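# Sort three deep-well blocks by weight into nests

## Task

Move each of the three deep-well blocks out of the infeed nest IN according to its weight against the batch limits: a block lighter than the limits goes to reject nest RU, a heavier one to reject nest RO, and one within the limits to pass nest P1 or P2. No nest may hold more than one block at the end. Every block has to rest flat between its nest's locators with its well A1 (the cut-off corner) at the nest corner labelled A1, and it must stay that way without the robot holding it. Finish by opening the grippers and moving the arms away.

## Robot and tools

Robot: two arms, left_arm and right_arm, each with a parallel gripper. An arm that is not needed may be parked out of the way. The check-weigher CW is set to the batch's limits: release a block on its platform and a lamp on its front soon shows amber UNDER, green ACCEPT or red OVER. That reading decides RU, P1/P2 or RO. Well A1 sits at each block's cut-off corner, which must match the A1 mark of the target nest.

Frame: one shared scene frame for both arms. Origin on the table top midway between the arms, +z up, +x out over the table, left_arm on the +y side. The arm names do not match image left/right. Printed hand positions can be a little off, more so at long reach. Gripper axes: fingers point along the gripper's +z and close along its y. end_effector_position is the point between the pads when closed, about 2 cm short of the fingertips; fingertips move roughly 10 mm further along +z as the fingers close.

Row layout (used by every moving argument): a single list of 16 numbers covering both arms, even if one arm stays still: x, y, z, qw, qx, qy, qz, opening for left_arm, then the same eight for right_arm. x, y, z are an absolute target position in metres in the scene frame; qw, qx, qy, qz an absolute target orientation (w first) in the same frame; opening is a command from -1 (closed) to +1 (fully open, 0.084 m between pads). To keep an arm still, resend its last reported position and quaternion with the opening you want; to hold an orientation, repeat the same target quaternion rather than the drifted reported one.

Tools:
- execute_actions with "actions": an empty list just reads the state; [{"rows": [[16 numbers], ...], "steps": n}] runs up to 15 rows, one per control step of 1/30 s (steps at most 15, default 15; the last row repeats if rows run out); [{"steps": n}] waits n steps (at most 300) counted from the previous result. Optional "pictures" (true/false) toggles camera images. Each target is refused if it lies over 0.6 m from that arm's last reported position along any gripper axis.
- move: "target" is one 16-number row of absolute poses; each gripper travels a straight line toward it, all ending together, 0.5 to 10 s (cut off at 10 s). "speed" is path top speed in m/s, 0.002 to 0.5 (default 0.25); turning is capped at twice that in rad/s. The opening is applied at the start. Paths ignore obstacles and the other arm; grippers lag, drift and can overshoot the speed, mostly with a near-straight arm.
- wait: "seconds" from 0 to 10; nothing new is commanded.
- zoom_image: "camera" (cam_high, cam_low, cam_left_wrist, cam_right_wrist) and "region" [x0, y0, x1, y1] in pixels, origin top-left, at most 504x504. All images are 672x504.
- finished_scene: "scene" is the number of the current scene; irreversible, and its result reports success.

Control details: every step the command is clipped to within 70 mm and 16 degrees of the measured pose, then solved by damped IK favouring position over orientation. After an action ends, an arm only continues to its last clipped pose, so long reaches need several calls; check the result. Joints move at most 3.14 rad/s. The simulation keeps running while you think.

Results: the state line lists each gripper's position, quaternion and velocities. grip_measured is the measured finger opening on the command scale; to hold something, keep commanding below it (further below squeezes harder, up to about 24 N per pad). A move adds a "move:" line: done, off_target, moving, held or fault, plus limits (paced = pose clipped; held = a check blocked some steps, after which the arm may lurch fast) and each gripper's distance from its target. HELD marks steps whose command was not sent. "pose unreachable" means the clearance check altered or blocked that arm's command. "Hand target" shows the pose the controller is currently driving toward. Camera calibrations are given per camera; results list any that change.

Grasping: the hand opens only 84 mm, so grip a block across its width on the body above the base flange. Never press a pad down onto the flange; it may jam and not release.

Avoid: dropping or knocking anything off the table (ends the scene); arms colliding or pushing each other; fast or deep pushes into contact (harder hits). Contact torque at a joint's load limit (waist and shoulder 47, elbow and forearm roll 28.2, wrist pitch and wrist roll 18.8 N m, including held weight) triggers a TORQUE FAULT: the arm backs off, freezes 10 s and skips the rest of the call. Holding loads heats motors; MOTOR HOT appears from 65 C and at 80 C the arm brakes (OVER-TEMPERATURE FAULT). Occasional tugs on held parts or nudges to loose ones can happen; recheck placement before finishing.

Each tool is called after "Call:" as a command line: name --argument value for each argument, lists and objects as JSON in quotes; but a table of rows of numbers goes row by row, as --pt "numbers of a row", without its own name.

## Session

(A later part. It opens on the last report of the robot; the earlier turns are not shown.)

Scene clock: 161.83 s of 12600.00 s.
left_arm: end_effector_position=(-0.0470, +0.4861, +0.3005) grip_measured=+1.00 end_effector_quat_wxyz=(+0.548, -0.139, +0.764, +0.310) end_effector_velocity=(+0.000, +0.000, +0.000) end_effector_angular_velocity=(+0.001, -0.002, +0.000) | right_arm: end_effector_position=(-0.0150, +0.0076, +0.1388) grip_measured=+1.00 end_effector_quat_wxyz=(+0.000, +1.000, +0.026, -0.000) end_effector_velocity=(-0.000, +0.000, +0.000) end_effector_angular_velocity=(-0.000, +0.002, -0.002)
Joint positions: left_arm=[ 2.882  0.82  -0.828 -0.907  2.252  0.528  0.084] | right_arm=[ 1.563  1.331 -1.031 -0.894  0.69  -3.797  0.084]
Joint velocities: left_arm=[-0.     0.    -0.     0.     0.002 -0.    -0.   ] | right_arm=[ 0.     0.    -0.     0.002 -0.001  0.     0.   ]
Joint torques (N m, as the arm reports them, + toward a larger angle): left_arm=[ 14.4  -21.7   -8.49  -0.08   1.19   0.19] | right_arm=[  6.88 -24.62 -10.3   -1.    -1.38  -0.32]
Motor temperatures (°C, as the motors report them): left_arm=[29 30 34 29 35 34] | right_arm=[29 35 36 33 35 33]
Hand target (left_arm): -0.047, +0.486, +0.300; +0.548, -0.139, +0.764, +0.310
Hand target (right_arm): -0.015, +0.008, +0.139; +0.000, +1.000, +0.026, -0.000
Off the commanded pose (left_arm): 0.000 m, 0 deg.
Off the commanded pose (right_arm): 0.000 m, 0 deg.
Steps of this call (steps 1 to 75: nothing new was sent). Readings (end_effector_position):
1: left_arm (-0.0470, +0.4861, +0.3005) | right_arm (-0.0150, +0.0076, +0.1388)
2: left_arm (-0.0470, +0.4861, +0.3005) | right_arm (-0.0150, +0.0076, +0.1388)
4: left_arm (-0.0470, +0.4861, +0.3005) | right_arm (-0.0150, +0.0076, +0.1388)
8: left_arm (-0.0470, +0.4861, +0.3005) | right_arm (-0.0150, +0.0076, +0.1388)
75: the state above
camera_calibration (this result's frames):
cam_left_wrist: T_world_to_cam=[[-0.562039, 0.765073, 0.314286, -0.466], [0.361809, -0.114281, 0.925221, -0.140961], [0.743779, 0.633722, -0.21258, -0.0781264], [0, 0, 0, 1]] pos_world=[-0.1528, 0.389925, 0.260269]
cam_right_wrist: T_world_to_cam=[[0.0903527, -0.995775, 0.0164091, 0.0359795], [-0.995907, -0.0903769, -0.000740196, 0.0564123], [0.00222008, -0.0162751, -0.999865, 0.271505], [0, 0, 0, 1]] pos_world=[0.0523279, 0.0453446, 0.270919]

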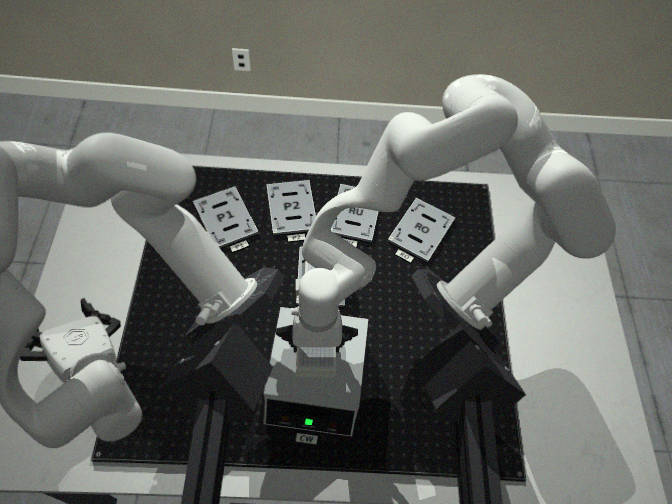

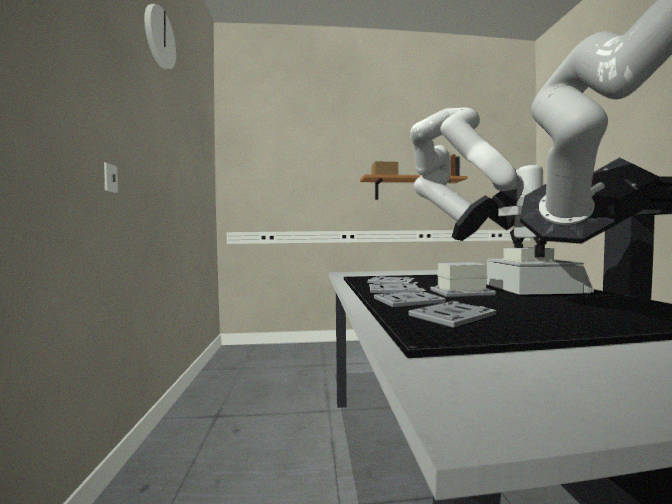

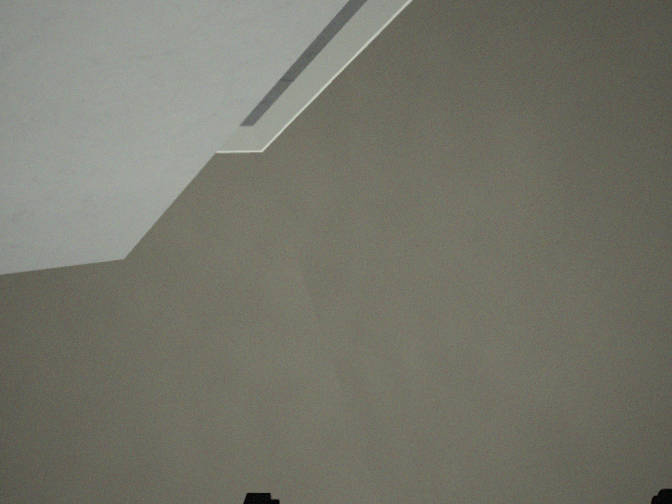

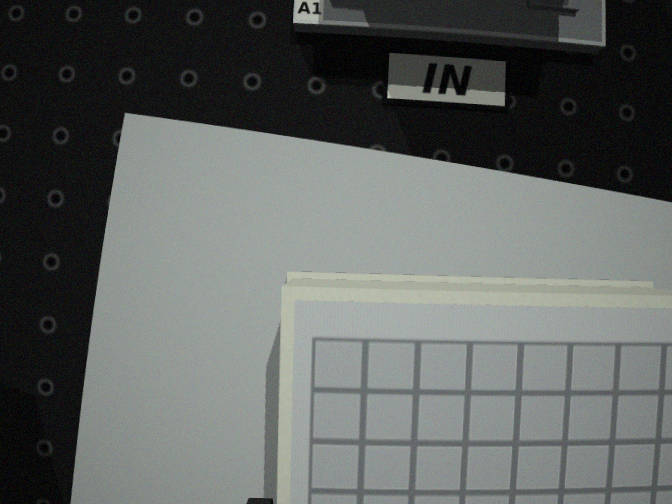

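Call:
move --target '[-0.047,0.4861,0.3005,0.548,-0.139,0.764,0.310,1,-0.015,0.0076,0.138,0,0.9997,0.0262,0,1]' --speed 0.003

Call:
move --target '[-0.047,0.4861,0.3005,0.548,-0.139,0.764,0.310,1,-0.015,0.0076,0.138,0,0.9997,0.0262,0,0.2]' --speed 0.003

Call:
move --target '[-0.047,0.4861,0.3005,0.548,-0.139,0.764,0.310,1,0.0,0.0076,0.165,0,0.9997,0.0262,0,0.2]' --speed 0.04

Call:
move --target '[-0.047,0.4861,0.3005,0.548,-0.139,0.764,0.310,1,0.40,0.092,0.155,0,0.9939,0.1106,0,0.2]' --speed 0.15

Call:
move --target '[-0.047,0.4861,0.3005,0.548,-0.139,0.764,0.310,1,0.4276,0.0976,0.130,0,0.9939,0.1106,0,0.2]' --speed 0.04

Scene clock: 185.10 s of 12600.00 s.
left_arm: end_effector_position=(-0.0470, +0.4861, +0.3005) grip_measured=+1.00 end_effector_quat_wxyz=(+0.548, -0.139, +0.764, +0.310) end_effector_velocity=(+0.000, +0.000, -0.000) end_effector_angular_velocity=(-0.001, -0.001, -0.000) | right_arm: end_effector_position=(-0.0150, +0.0076, +0.1380) grip_measured=+1.00 end_effector_quat_wxyz=(+0.000, +1.000, +0.026, +0.000) end_effector_velocity=(-0.000, -0.000, -0.000) end_effector_angular_velocity=(-0.000, +0.000, -0.002)
Joint positions: left_arm=[ 2.882  0.82  -0.828 -0.907  2.252  0.528  0.084] | right_arm=[ 1.561  1.333 -1.032 -0.897  0.69  -3.795  0.084]
Joint velocities: left_arm=[-0.002  0.     0.    -0.001 -0.    -0.001 -0.   ] | right_arm=[-0.001  0.001 -0.    -0.001 -0.     0.002 -0.   ]
Joint torques (N m, as the arm reports them, + toward a larger angle): left_arm=[ 14.83 -21.65  -8.49  -0.13   1.22   0.02] | right_arm=[  6.14 -24.45 -10.18  -0.84  -1.24  -0.26]
Motor temperatures (°C, as the motors report them): left_arm=[29 30 34 29 35 34] | right_arm=[29 35 36 33 35 33]
Hand target (left_arm): -0.047, +0.486, +0.301; +0.548, -0.139, +0.764, +0.310
Hand target (right_arm): -0.015, +0.008, +0.138; -0.000, +1.000, +0.026, +0.000
Off the commanded pose (left_arm): 0.000 m, 0 deg.
Off the commanded pose (right_arm): 0.000 m, 0 deg.
After step 90, 19.57 s passed at rest.
move: done
camera_calibration (this result's frames):
cam_left_wrist: T_world_to_cam=[[-0.562039, 0.765073, 0.314286, -0.466], [0.361809, -0.114281, 0.925221, -0.140961], [0.743778, 0.633722, -0.21258, -0.0781266], [0, 0, 0, 1]] pos_world=[-0.1528, 0.389925, 0.260269]
cam_right_wrist: T_world_to_cam=[[0.0903542, -0.995774, 0.016429, 0.0359856], [-0.995907, -0.0903787, -0.00075137, 0.0564159], [0.00223303, -0.0162939, -0.999865, 0.270727], [0, 0, 0, 1]] pos_world=[0.052329, 0.0453436, 0.270142]

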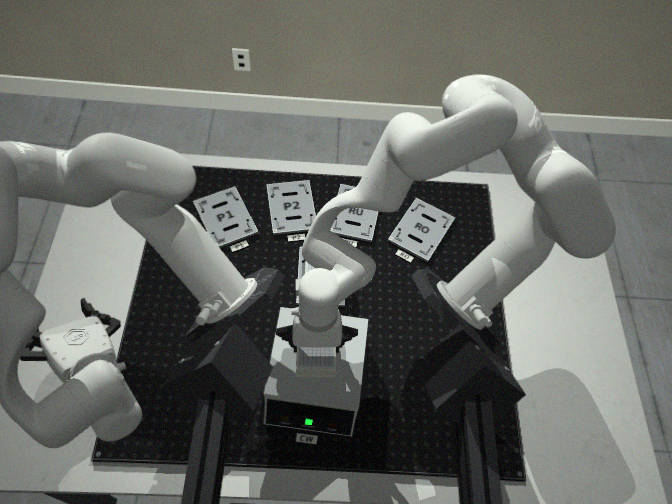

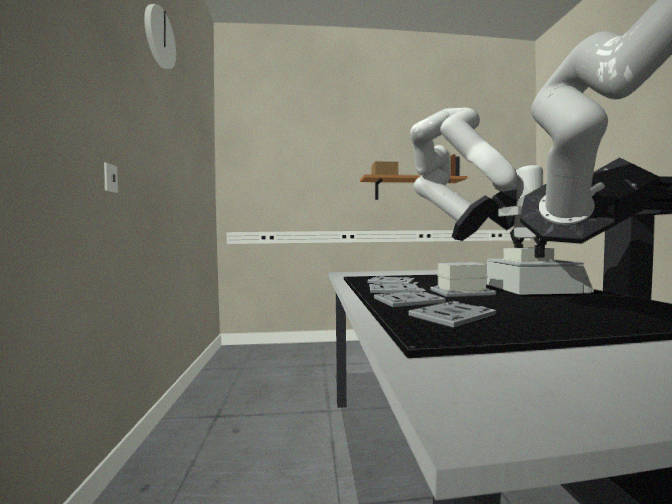

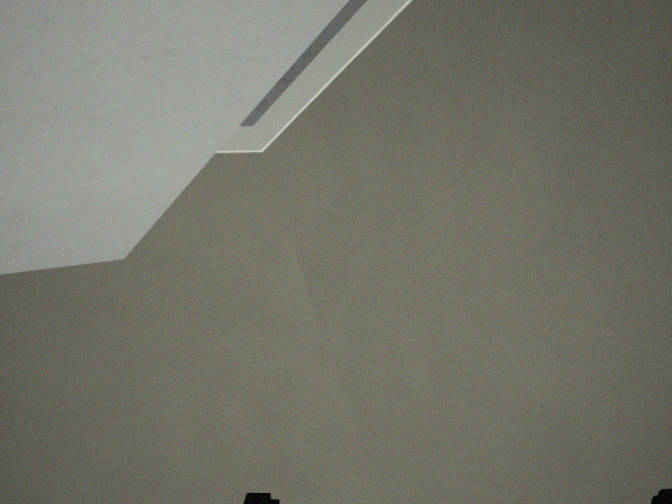

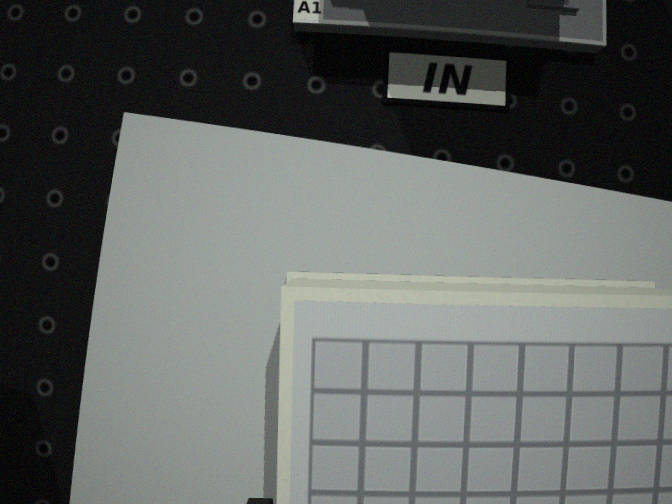

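Scene clock: 185.80 s of 12600.00 s.
left_arm: end_effector_position=(-0.0470, +0.4861, +0.3005) grip_measured=+1.00 end_effector_quat_wxyz=(+0.548, -0.139, +0.764, +0.310) end_effector_velocity=(+0.000, -0.000, -0.000) end_effector_angular_velocity=(-0.001, +0.000, -0.001) | right_arm: end_effector_position=(-0.0150, +0.0078, +0.1381) grip_measured=+0.96 end_effector_quat_wxyz=(-0.000, +1.000, +0.026, -0.000) end_effector_velocity=(+0.001, -0.000, -0.000) end_effector_angular_velocity=(-0.001, -0.002, +0.000)
Joint positions: left_arm=[ 2.882  0.82  -0.828 -0.907  2.252  0.528  0.084] | right_arm=[ 1.561  1.333 -1.032 -0.897  0.69  -3.795  0.083]
Joint velocities: left_arm=[-0.001 -0.    -0.     0.    -0.     0.    -0.   ] | right_arm=[-0.001  0.     0.    -0.002  0.002  0.001 -0.   ]
Joint torques (N m, as the arm reports them, + toward a larger angle): left_arm=[ 14.88 -21.47  -8.5   -0.12   1.28   0.02] | right_arm=[  7.09 -22.84  -9.76  -0.67  -1.19  -0.06]
Motor temperatures (°C, as the motors report them): left_arm=[29 30 34 29 35 34] | right_arm=[29 35 36 33 35 33]
Hand target (left_arm): -0.047, +0.486, +0.300; +0.548, -0.139, +0.764, +0.310
Hand target (right_arm): -0.015, +0.008, +0.138; -0.000, +1.000, +0.026, +0.000
Off the commanded pose (left_arm): 0.000 m, 0 deg.
Off the commanded pose (right_arm): 0.000 m, 0 deg.
move: done
camera_calibration (this result's frames):
cam_left_wrist: T_world_to_cam=[[-0.562039, 0.765073, 0.314286, -0.466], [0.361809, -0.114281, 0.925221, -0.140961], [0.743779, 0.633722, -0.21258, -0.0781265], [0, 0, 0, 1]] pos_world=[-0.1528, 0.389925, 0.260269]
cam_right_wrist: T_world_to_cam=[[0.090213, -0.995793, 0.0160719, 0.0361924], [-0.99592, -0.0902359, -0.000701465, 0.0564421], [0.00214877, -0.015943, -0.999871, 0.270814], [0, 0, 0, 1]] pos_world=[0.0523648, 0.0454509, 0.270237]

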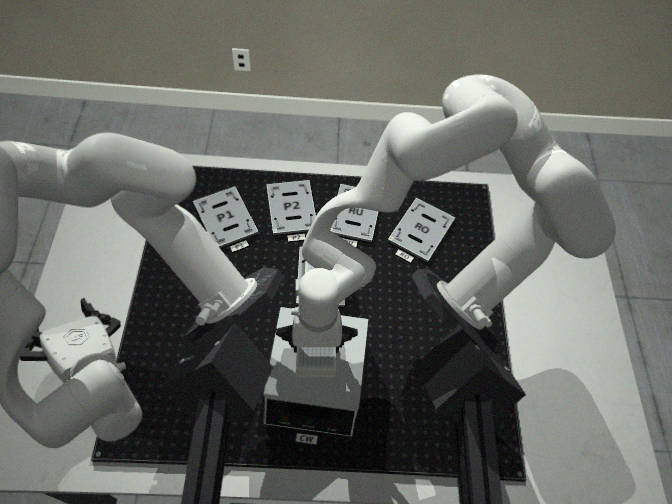

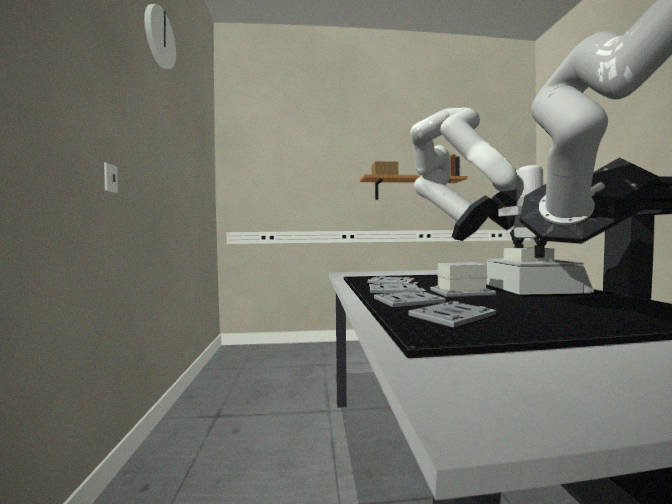

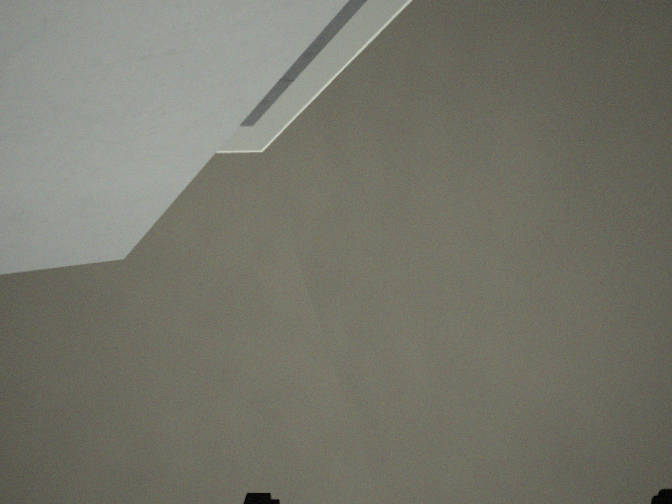

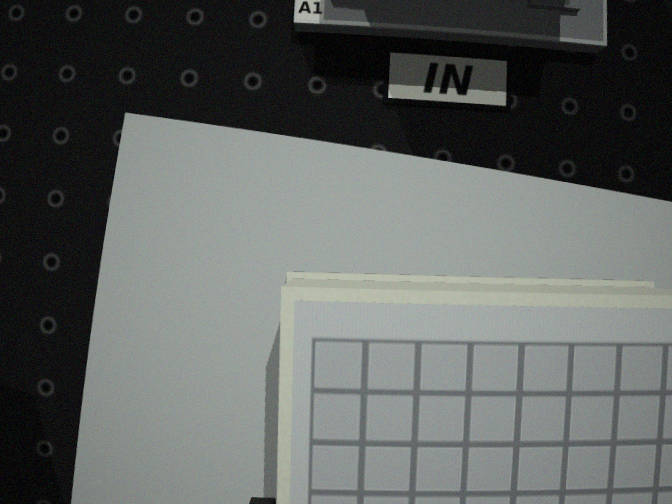

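Scene clock: 186.93 s of 12600.00 s.
left_arm: end_effector_position=(-0.0470, +0.4861, +0.3005) grip_measured=+1.00 end_effector_quat_wxyz=(+0.548, -0.139, +0.764, +0.310) end_effector_velocity=(+0.000, +0.000, +0.000) end_effector_angular_velocity=(+0.001, -0.000, +0.001) | right_arm: end_effector_position=(-0.0001, +0.0074, +0.1648) grip_measured=+0.96 end_effector_quat_wxyz=(+0.000, +1.000, +0.026, -0.000) end_effector_velocity=(+0.000, -0.001, +0.001) end_effector_angular_velocity=(-0.002, +0.002, +0.001)
Joint positions: left_arm=[ 2.882  0.82  -0.828 -0.907  2.252  0.528  0.084] | right_arm=[ 1.575  1.243 -0.994 -0.835  0.721 -3.86   0.083]
Joint velocities: left_arm=[-0.     0.     0.    -0.001  0.001 -0.     0.   ] | right_arm=[ 0.001 -0.005  0.003  0.007  0.    -0.007  0.   ]
Joint torques (N m, as the arm reports them, + toward a larger angle): left_arm=[ 14.75 -21.78  -8.58  -0.13   1.36  -0.03] | right_arm=[  7.12 -23.84 -11.95  -1.07  -1.46  -0.02]
Motor temperatures (°C, as the motors report them): left_arm=[29 30 34 29 35 34] | right_arm=[29 35 36 33 35 33]
Hand target (left_arm): -0.047, +0.486, +0.300; +0.548, -0.139, +0.764, +0.310
Hand target (right_arm): +0.000, +0.008, +0.165; +0.000, +1.000, +0.026, -0.000
Off the commanded pose (left_arm): 0.000 m, 0 deg.
Off the commanded pose (right_arm): 0.000 m, 0 deg.
move: done
camera_calibration (this result's frames):
cam_left_wrist: T_world_to_cam=[[-0.562039, 0.765073, 0.314286, -0.466], [0.361809, -0.114281, 0.925221, -0.140961], [0.743778, 0.633722, -0.21258, -0.0781265], [0, 0, 0, 1]] pos_world=[-0.1528, 0.389925, 0.260269]
cam_right_wrist: T_world_to_cam=[[0.0904612, -0.995759, 0.016746, 0.0339647], [-0.995898, -0.0904856, -0.000704965, 0.0712435], [0.00221725, -0.0166136, -0.99986, 0.297417], [0, 0, 0, 1]] pos_world=[0.0672193, 0.0452083, 0.296856]

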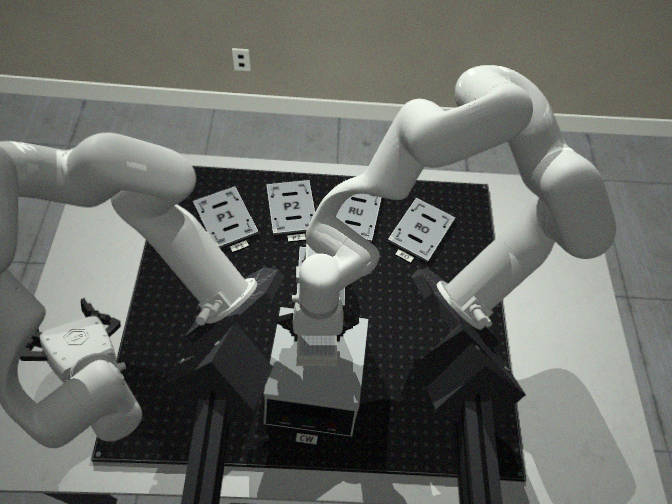

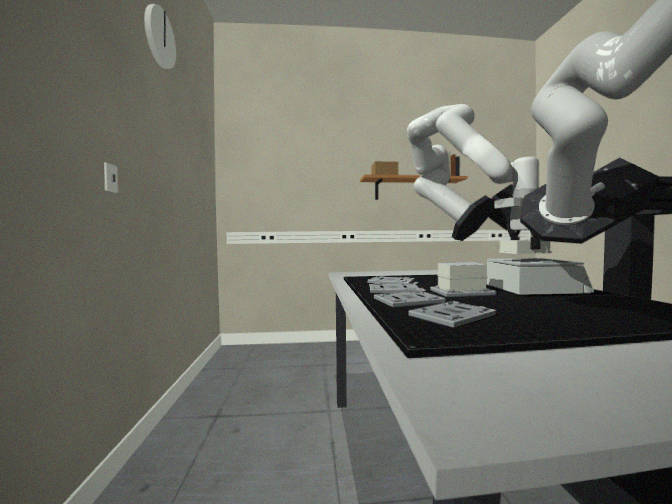

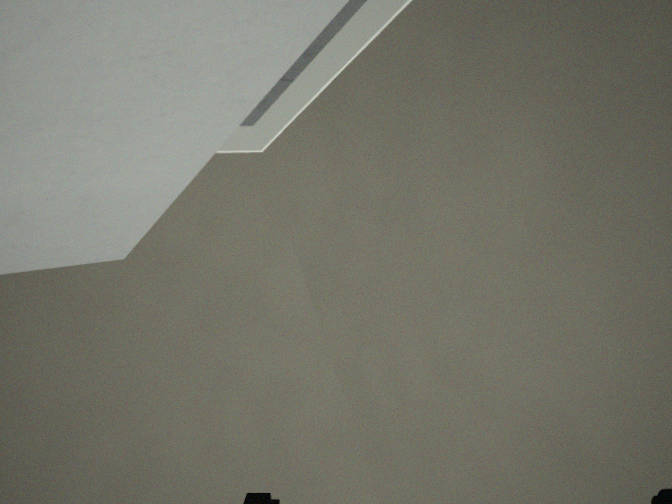

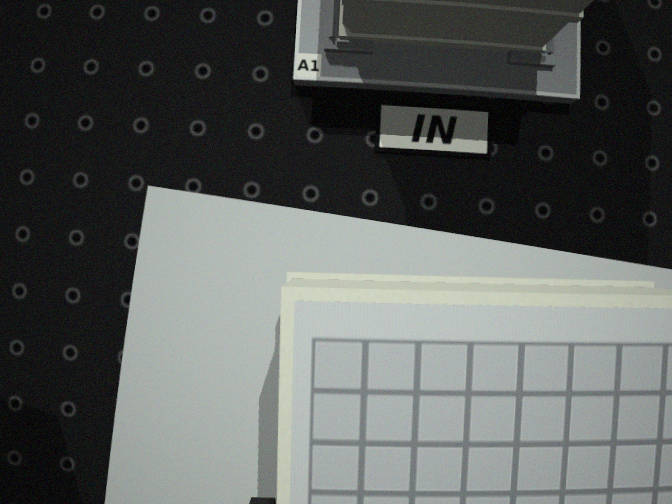

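Scene clock: 190.17 s of 12600.00 s.
left_arm: end_effector_position=(-0.0470, +0.4861, +0.3005) grip_measured=+1.00 end_effector_quat_wxyz=(+0.548, -0.139, +0.764, +0.310) end_effector_velocity=(+0.000, -0.000, -0.000) end_effector_angular_velocity=(-0.000, -0.001, -0.001) | right_arm: end_effector_position=(+0.4002, +0.0903, +0.1545) grip_measured=+0.96 end_effector_quat_wxyz=(+0.001, +0.994, +0.110, +0.000) end_effector_velocity=(+0.006, +0.002, +0.002) end_effector_angular_velocity=(+0.001, -0.002, -0.001)
Joint positions: left_arm=[ 2.882  0.82  -0.828 -0.907  2.252  0.528  0.084] | right_arm=[ 0.881  1.05  -1.504 -1.076  1.066 -4.777  0.083]
Joint velocities: left_arm=[-0.    -0.     0.     0.001  0.     0.    -0.   ] | right_arm=[-0.001  0.004 -0.017  0.003  0.006 -0.011 -0.   ]
Joint torques (N m, as the arm reports them, + toward a larger angle): left_arm=[ 14.79 -21.41  -8.5   -0.25   1.17   0.04] | right_arm=[ 18.   -22.49  -9.61  -0.64  -1.22  -0.43]
Motor temperatures (°C, as the motors report them): left_arm=[29 30 34 29 35 34] | right_arm=[29 35 36 33 35 33]
Hand target (left_arm): -0.047, +0.486, +0.301; +0.548, -0.139, +0.764, +0.310
Hand target (right_arm): +0.401, +0.090, +0.155; +0.001, +0.994, +0.110, +0.000
Off the commanded pose (left_arm): 0.000 m, 0 deg.
Off the commanded pose (right_arm): 0.002 m, 0 deg.
move: done
camera_calibration (this result's frames):
cam_left_wrist: T_world_to_cam=[[-0.562039, 0.765073, 0.314286, -0.466], [0.361809, -0.114281, 0.925221, -0.140961], [0.743779, 0.633722, -0.21258, -0.0781265], [0, 0, 0, 1]] pos_world=[-0.1528, 0.389925, 0.260269]
cam_right_wrist: T_world_to_cam=[[0.256128, -0.966455, 0.0190663, 0.0111676], [-0.966628, -0.256185, -0.000542946, 0.480672], [0.00540924, -0.018291, -0.999818, 0.286549], [0, 0, 0, 1]] pos_world=[0.460221, 0.139175, 0.286545]

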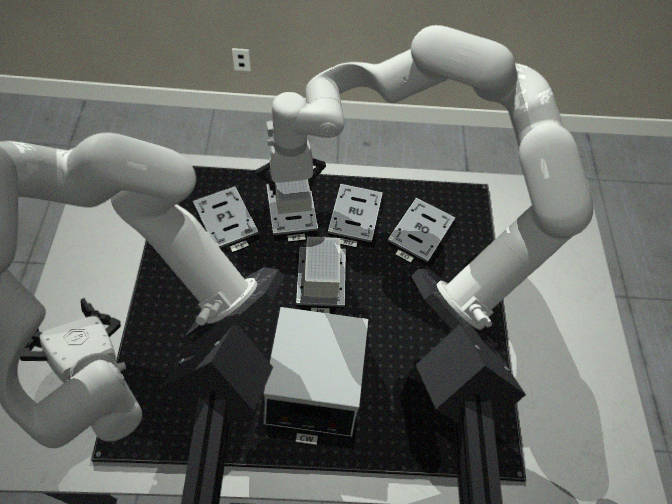

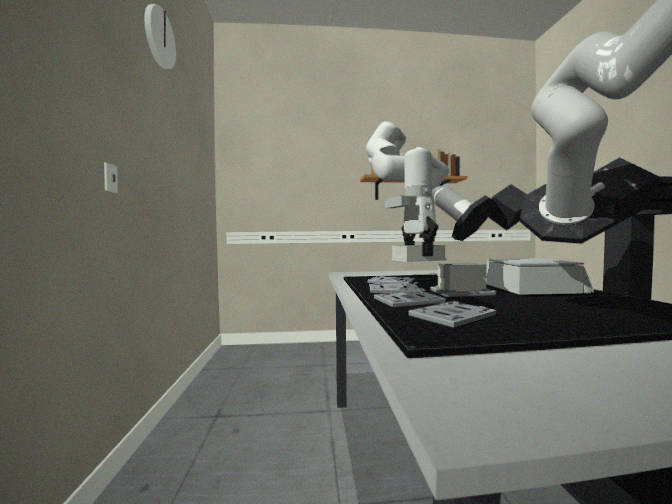

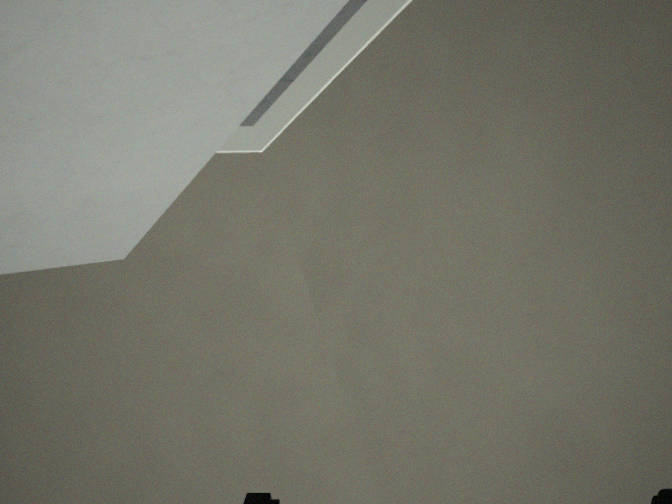

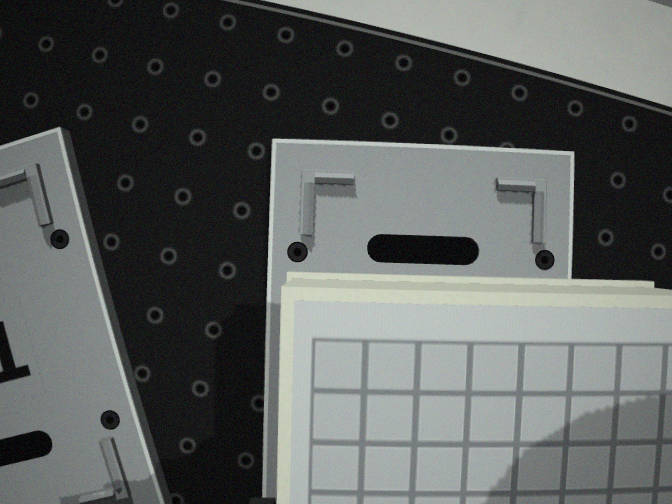

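Scene clock: 191.47 s of 12600.00 s.
left_arm: end_effector_position=(-0.0470, +0.4861, +0.3005) grip_measured=+1.00 end_effector_quat_wxyz=(+0.548, -0.139, +0.764, +0.310) end_effector_velocity=(-0.000, -0.000, +0.000) end_effector_angular_velocity=(+0.000, +0.001, +0.000) | right_arm: end_effector_position=(+0.4274, +0.0974, +0.1301) grip_measured=+0.96 end_effector_quat_wxyz=(+0.000, +0.994, +0.111, +0.000) end_effector_velocity=(+0.002, +0.001, -0.001) end_effector_angular_velocity=(+0.001, +0.000, +0.001)
Joint positions: left_arm=[ 2.882  0.82  -0.828 -0.907  2.252  0.528  0.084] | right_arm=[ 0.824  1.112 -1.61  -1.099  1.06  -4.835  0.083]
Joint velocities: left_arm=[ 0.001  0.    -0.     0.001 -0.     0.     0.   ] | right_arm=[-0.002  0.004 -0.008  0.    -0.001 -0.005  0.   ]
Joint torques (N m, as the arm reports them, + toward a larger angle): left_arm=[ 14.46 -21.79  -8.56  -0.27   1.03   0.05] | right_arm=[ 18.73 -22.32  -9.34  -1.15  -1.47  -0.05]
Motor temperatures (°C, as the motors report them): left_arm=[29 30 34 29 35 34] | right_arm=[29 35 36 33 35 33]
Hand target (left_arm): -0.047, +0.486, +0.301; +0.548, -0.139, +0.764, +0.310
Hand target (right_arm): +0.428, +0.097, +0.130; +0.000, +0.994, +0.111, -0.000
Off the commanded pose (left_arm): 0.000 m, 0 deg.
Off the commanded pose (right_arm): 0.000 m, 0 deg.
move: done
camera_calibration (this result's frames):
cam_left_wrist: T_world_to_cam=[[-0.562039, 0.765073, 0.314286, -0.466], [0.361809, -0.114281, 0.925221, -0.140961], [0.743779, 0.633722, -0.21258, -0.0781266], [0, 0, 0, 1]] pos_world=[-0.1528, 0.389925, 0.260269]
cam_right_wrist: T_world_to_cam=[[0.256835, -0.966314, 0.0165491, 0.0115561], [-0.966442, -0.256882, -0.000758436, 0.508797], [0.00498407, -0.015799, -0.999863, 0.262091], [0, 0, 0, 1]] pos_world=[0.487448, 0.146008, 0.26225]

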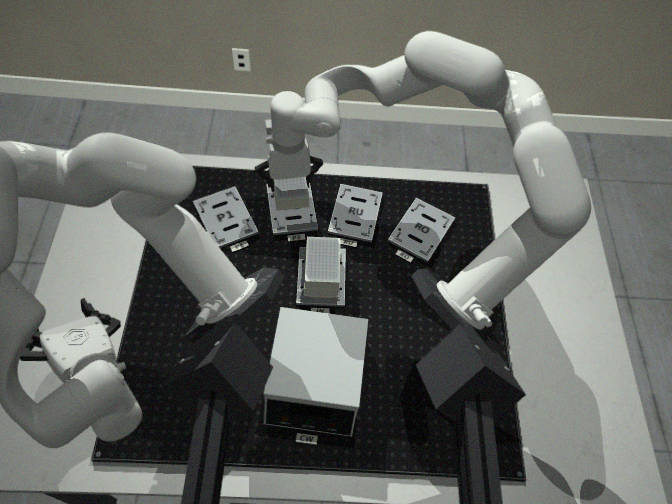

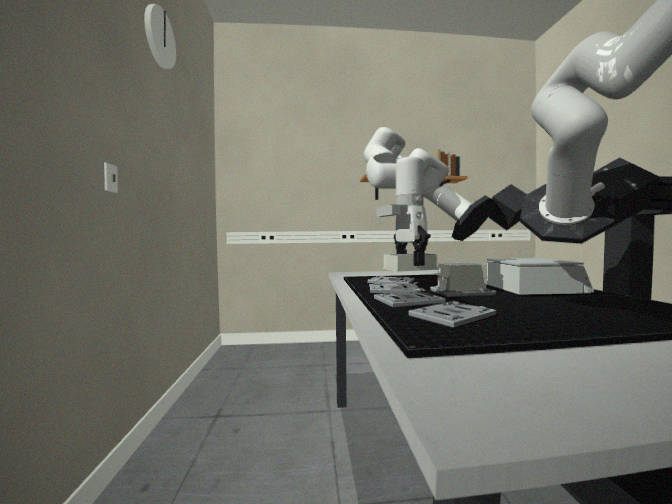

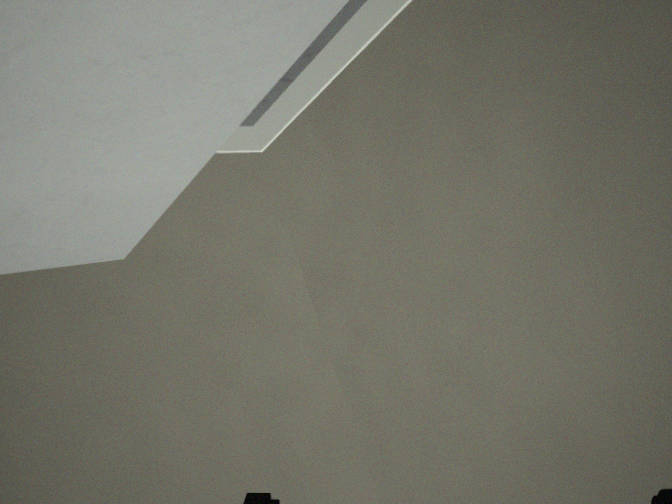

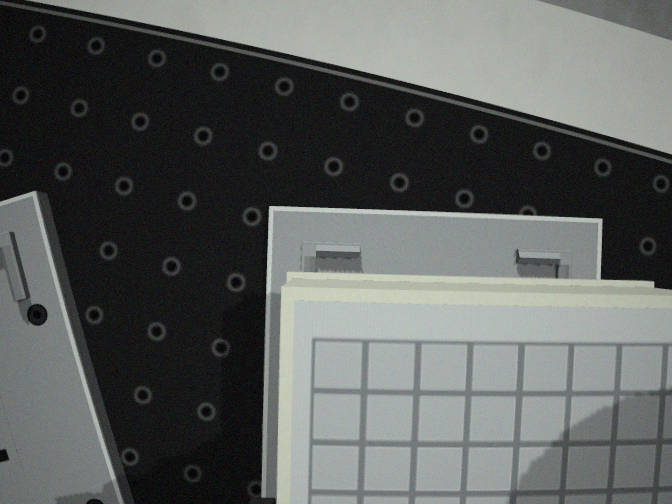

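Call:
move --target '[-0.047,0.4861,0.3005,0.548,-0.139,0.764,0.310,1,0.4311,0.0936,0.130,0,0.9939,0.1106,0,0.2]' --speed 0.01

Call:
move --target '[-0.047,0.4861,0.3005,0.548,-0.139,0.764,0.310,1,0.4311,0.0936,0.064,0,0.9939,0.1106,0,0.2]' --speed 0.03

Scene clock: 203.83 s of 12600.00 s.
left_arm: end_effector_position=(-0.0470, +0.4861, +0.3005) grip_measured=+1.00 end_effector_quat_wxyz=(+0.548, -0.139, +0.764, +0.310) end_effector_velocity=(-0.000, -0.000, -0.000) end_effector_angular_velocity=(-0.000, +0.001, -0.000) | right_arm: end_effector_position=(+0.4310, +0.0937, +0.1300) grip_measured=+0.96 end_effector_quat_wxyz=(+0.000, +0.994, +0.111, +0.000) end_effector_velocity=(+0.001, -0.001, +0.000) end_effector_angular_velocity=(+0.001, +0.000, +0.002)
Joint positions: left_arm=[ 2.882  0.82  -0.828 -0.907  2.252  0.528  0.084] | right_arm=[ 0.818  1.101 -1.601 -1.102  1.059 -4.839  0.083]
Joint velocities: left_arm=[-0.     0.    -0.    -0.    -0.001 -0.    -0.   ] | right_arm=[-0.001 -0.005  0.005 -0.001 -0.002 -0.002 -0.   ]
Joint torques (N m, as the arm reports them, + toward a larger angle): left_arm=[ 14.87 -21.42  -8.59  -0.2    1.27   0.16] | right_arm=[ 18.37 -22.19  -9.77  -1.05  -1.16   0.06]
Motor temperatures (°C, as the motors report them): left_arm=[29 30 34 29 35 34] | right_arm=[30 35 36 33 35 33]
Hand target (left_arm): -0.047, +0.486, +0.300; +0.548, -0.139, +0.764, +0.310
Hand target (right_arm): +0.431, +0.094, +0.130; +0.000, +0.994, +0.111, -0.000
Off the commanded pose (left_arm): 0.000 m, 0 deg.
Off the commanded pose (right_arm): 0.000 m, 0 deg.
After step 90, 8.63 s passed at rest.
move: done
camera_calibration (this result's frames):
cam_left_wrist: T_world_to_cam=[[-0.562039, 0.765073, 0.314286, -0.466], [0.361809, -0.114281, 0.925221, -0.140961], [0.743779, 0.633722, -0.21258, -0.0781264], [0, 0, 0, 1]] pos_world=[-0.1528, 0.389925, 0.260269]
cam_right_wrist: T_world_to_cam=[[0.256645, -0.966366, 0.0164236, 0.00715178], [-0.966493, -0.256692, -0.000768292, 0.511318], [0.00495827, -0.0156762, -0.999865, 0.261893], [0, 0, 0, 1]] pos_world=[0.491051, 0.142268, 0.262133]

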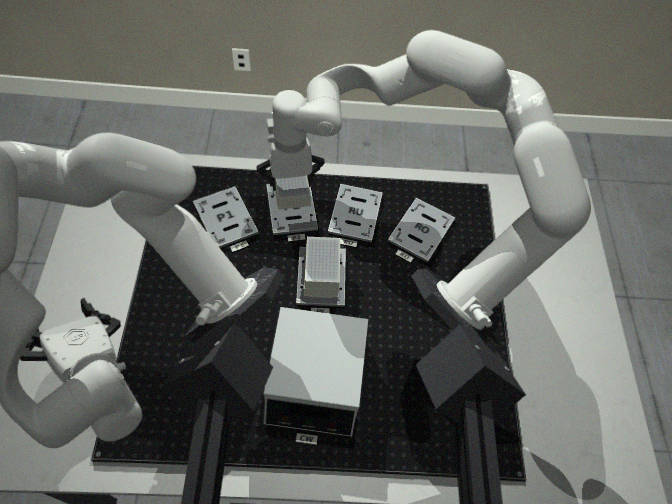

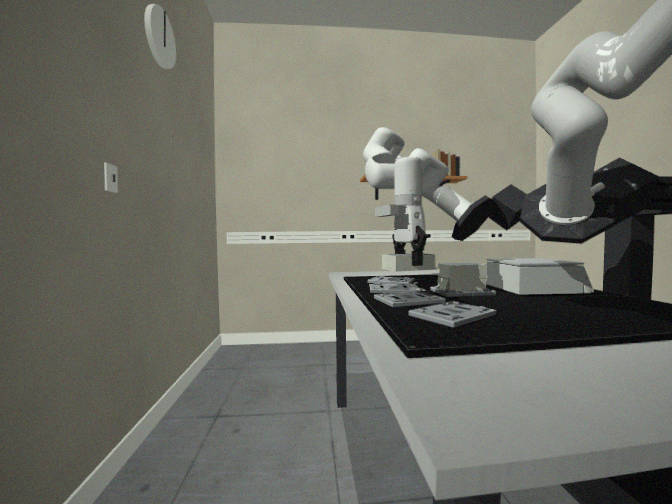

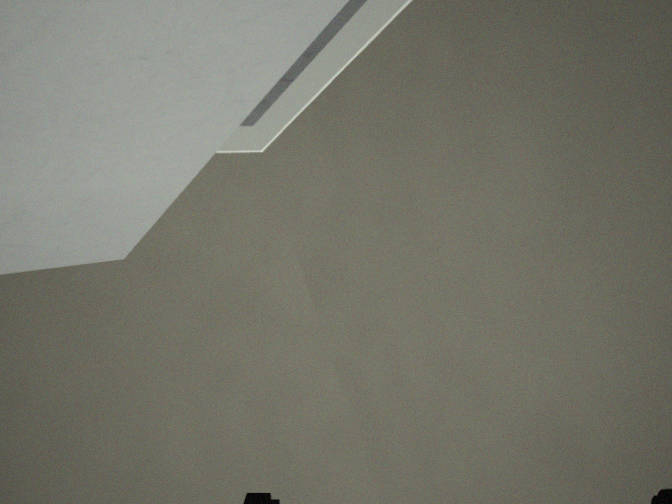

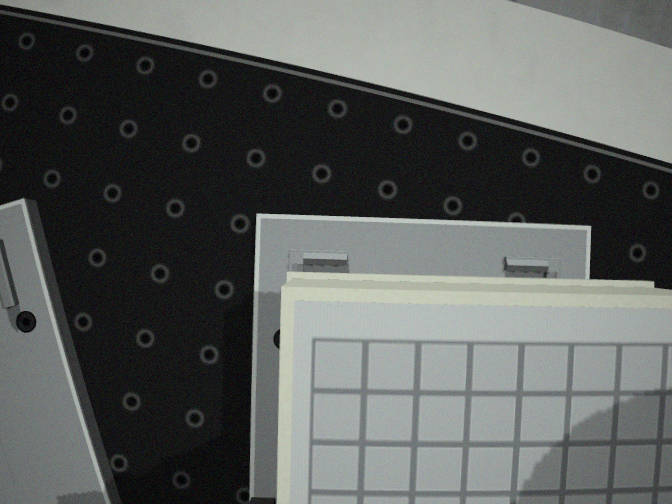

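Scene clock: 206.37 s of 12600.00 s.
left_arm: end_effector_position=(-0.0470, +0.4861, +0.3005) grip_measured=+1.00 end_effector_quat_wxyz=(+0.548, -0.139, +0.764, +0.310) end_effector_velocity=(-0.000, +0.000, -0.000) end_effector_angular_velocity=(-0.001, +0.000, -0.000) | right_arm: end_effector_position=(+0.4312, +0.0936, +0.0642) grip_measured=+0.96 end_effector_quat_wxyz=(+0.000, +0.994, +0.111, +0.000) end_effector_velocity=(+0.002, -0.000, -0.001) end_effector_angular_velocity=(-0.000, -0.003, -0.002)
Joint positions: left_arm=[ 2.882  0.82  -0.828 -0.907  2.252  0.528  0.084] | right_arm=[ 0.715  1.211 -1.671 -1.204  0.999 -4.819  0.083]
Joint velocities: left_arm=[-0.001 -0.    -0.    -0.001 -0.001 -0.001 -0.   ] | right_arm=[-0.003  0.003 -0.006 -0.004  0.001  0.    -0.   ]
Joint torques (N m, as the arm reports them, + toward a larger angle): left_arm=[ 14.68 -21.47  -8.59  -0.26   1.29   0.11] | right_arm=[ 19.29 -22.44  -7.97  -0.87  -1.52  -0.01]
Motor temperatures (°C, as the motors report them): left_arm=[29 30 34 29 35 34] | right_arm=[30 35 36 33 35 33]
Hand target (left_arm): -0.047, +0.486, +0.301; +0.548, -0.139, +0.764, +0.310
Hand target (right_arm): +0.431, +0.094, +0.064; +0.000, +0.994, +0.111, +0.000
Off the commanded pose (left_arm): 0.000 m, 0 deg.
Off the commanded pose (right_arm): 0.000 m, 0 deg.
move: done
camera_calibration (this result's frames):
cam_left_wrist: T_world_to_cam=[[-0.562039, 0.765073, 0.314286, -0.466], [0.361809, -0.114281, 0.925221, -0.140961], [0.743779, 0.633722, -0.21258, -0.0781265], [0, 0, 0, 1]] pos_world=[-0.1528, 0.389925, 0.260269]
cam_right_wrist: T_world_to_cam=[[0.256805, -0.966321, 0.016583, 0.00794609], [-0.966449, -0.256855, -0.00096559, 0.511394], [0.00519249, -0.0157786, -0.999862, 0.195955], [0, 0, 0, 1]] pos_world=[0.491179, 0.142125, 0.19629]

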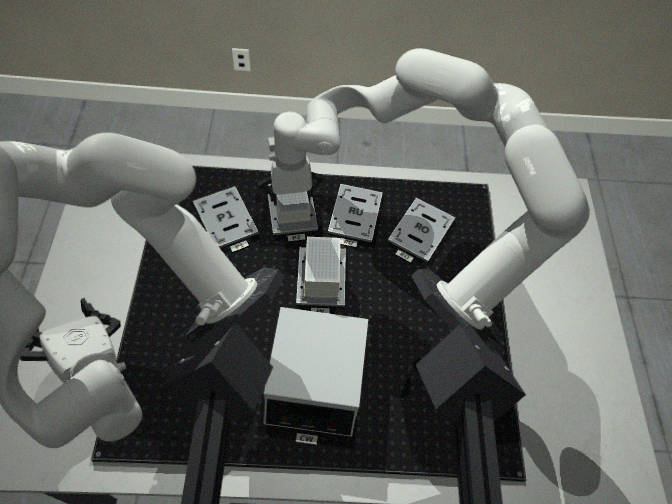

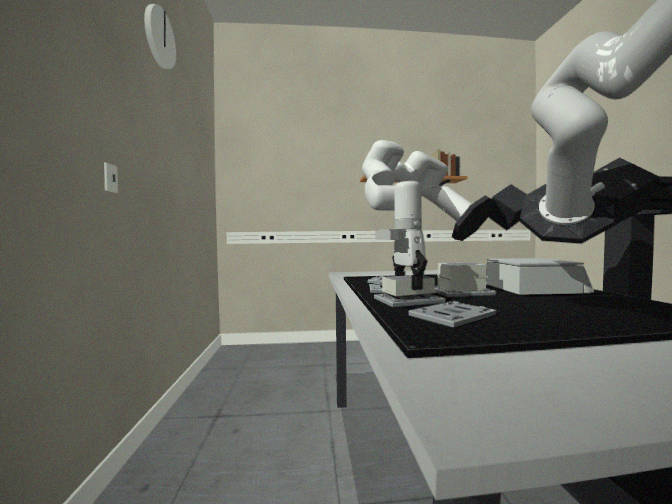

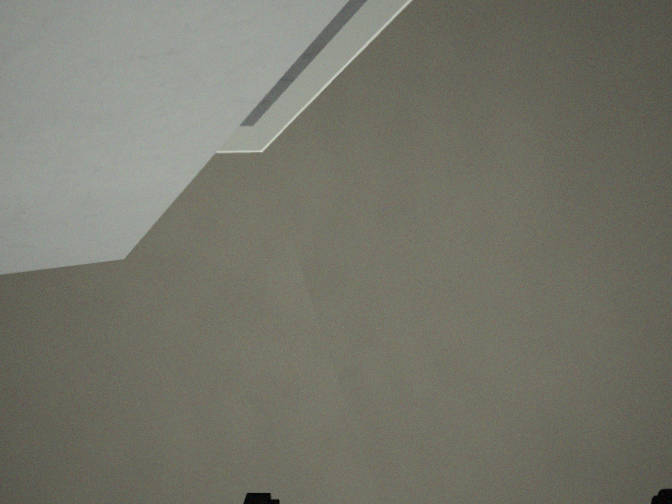

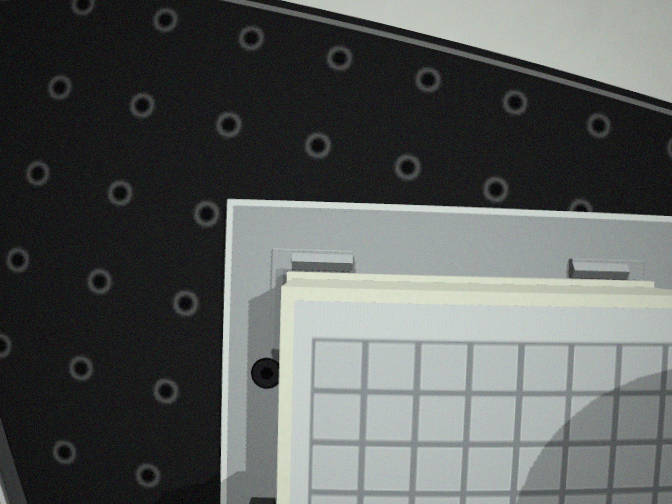

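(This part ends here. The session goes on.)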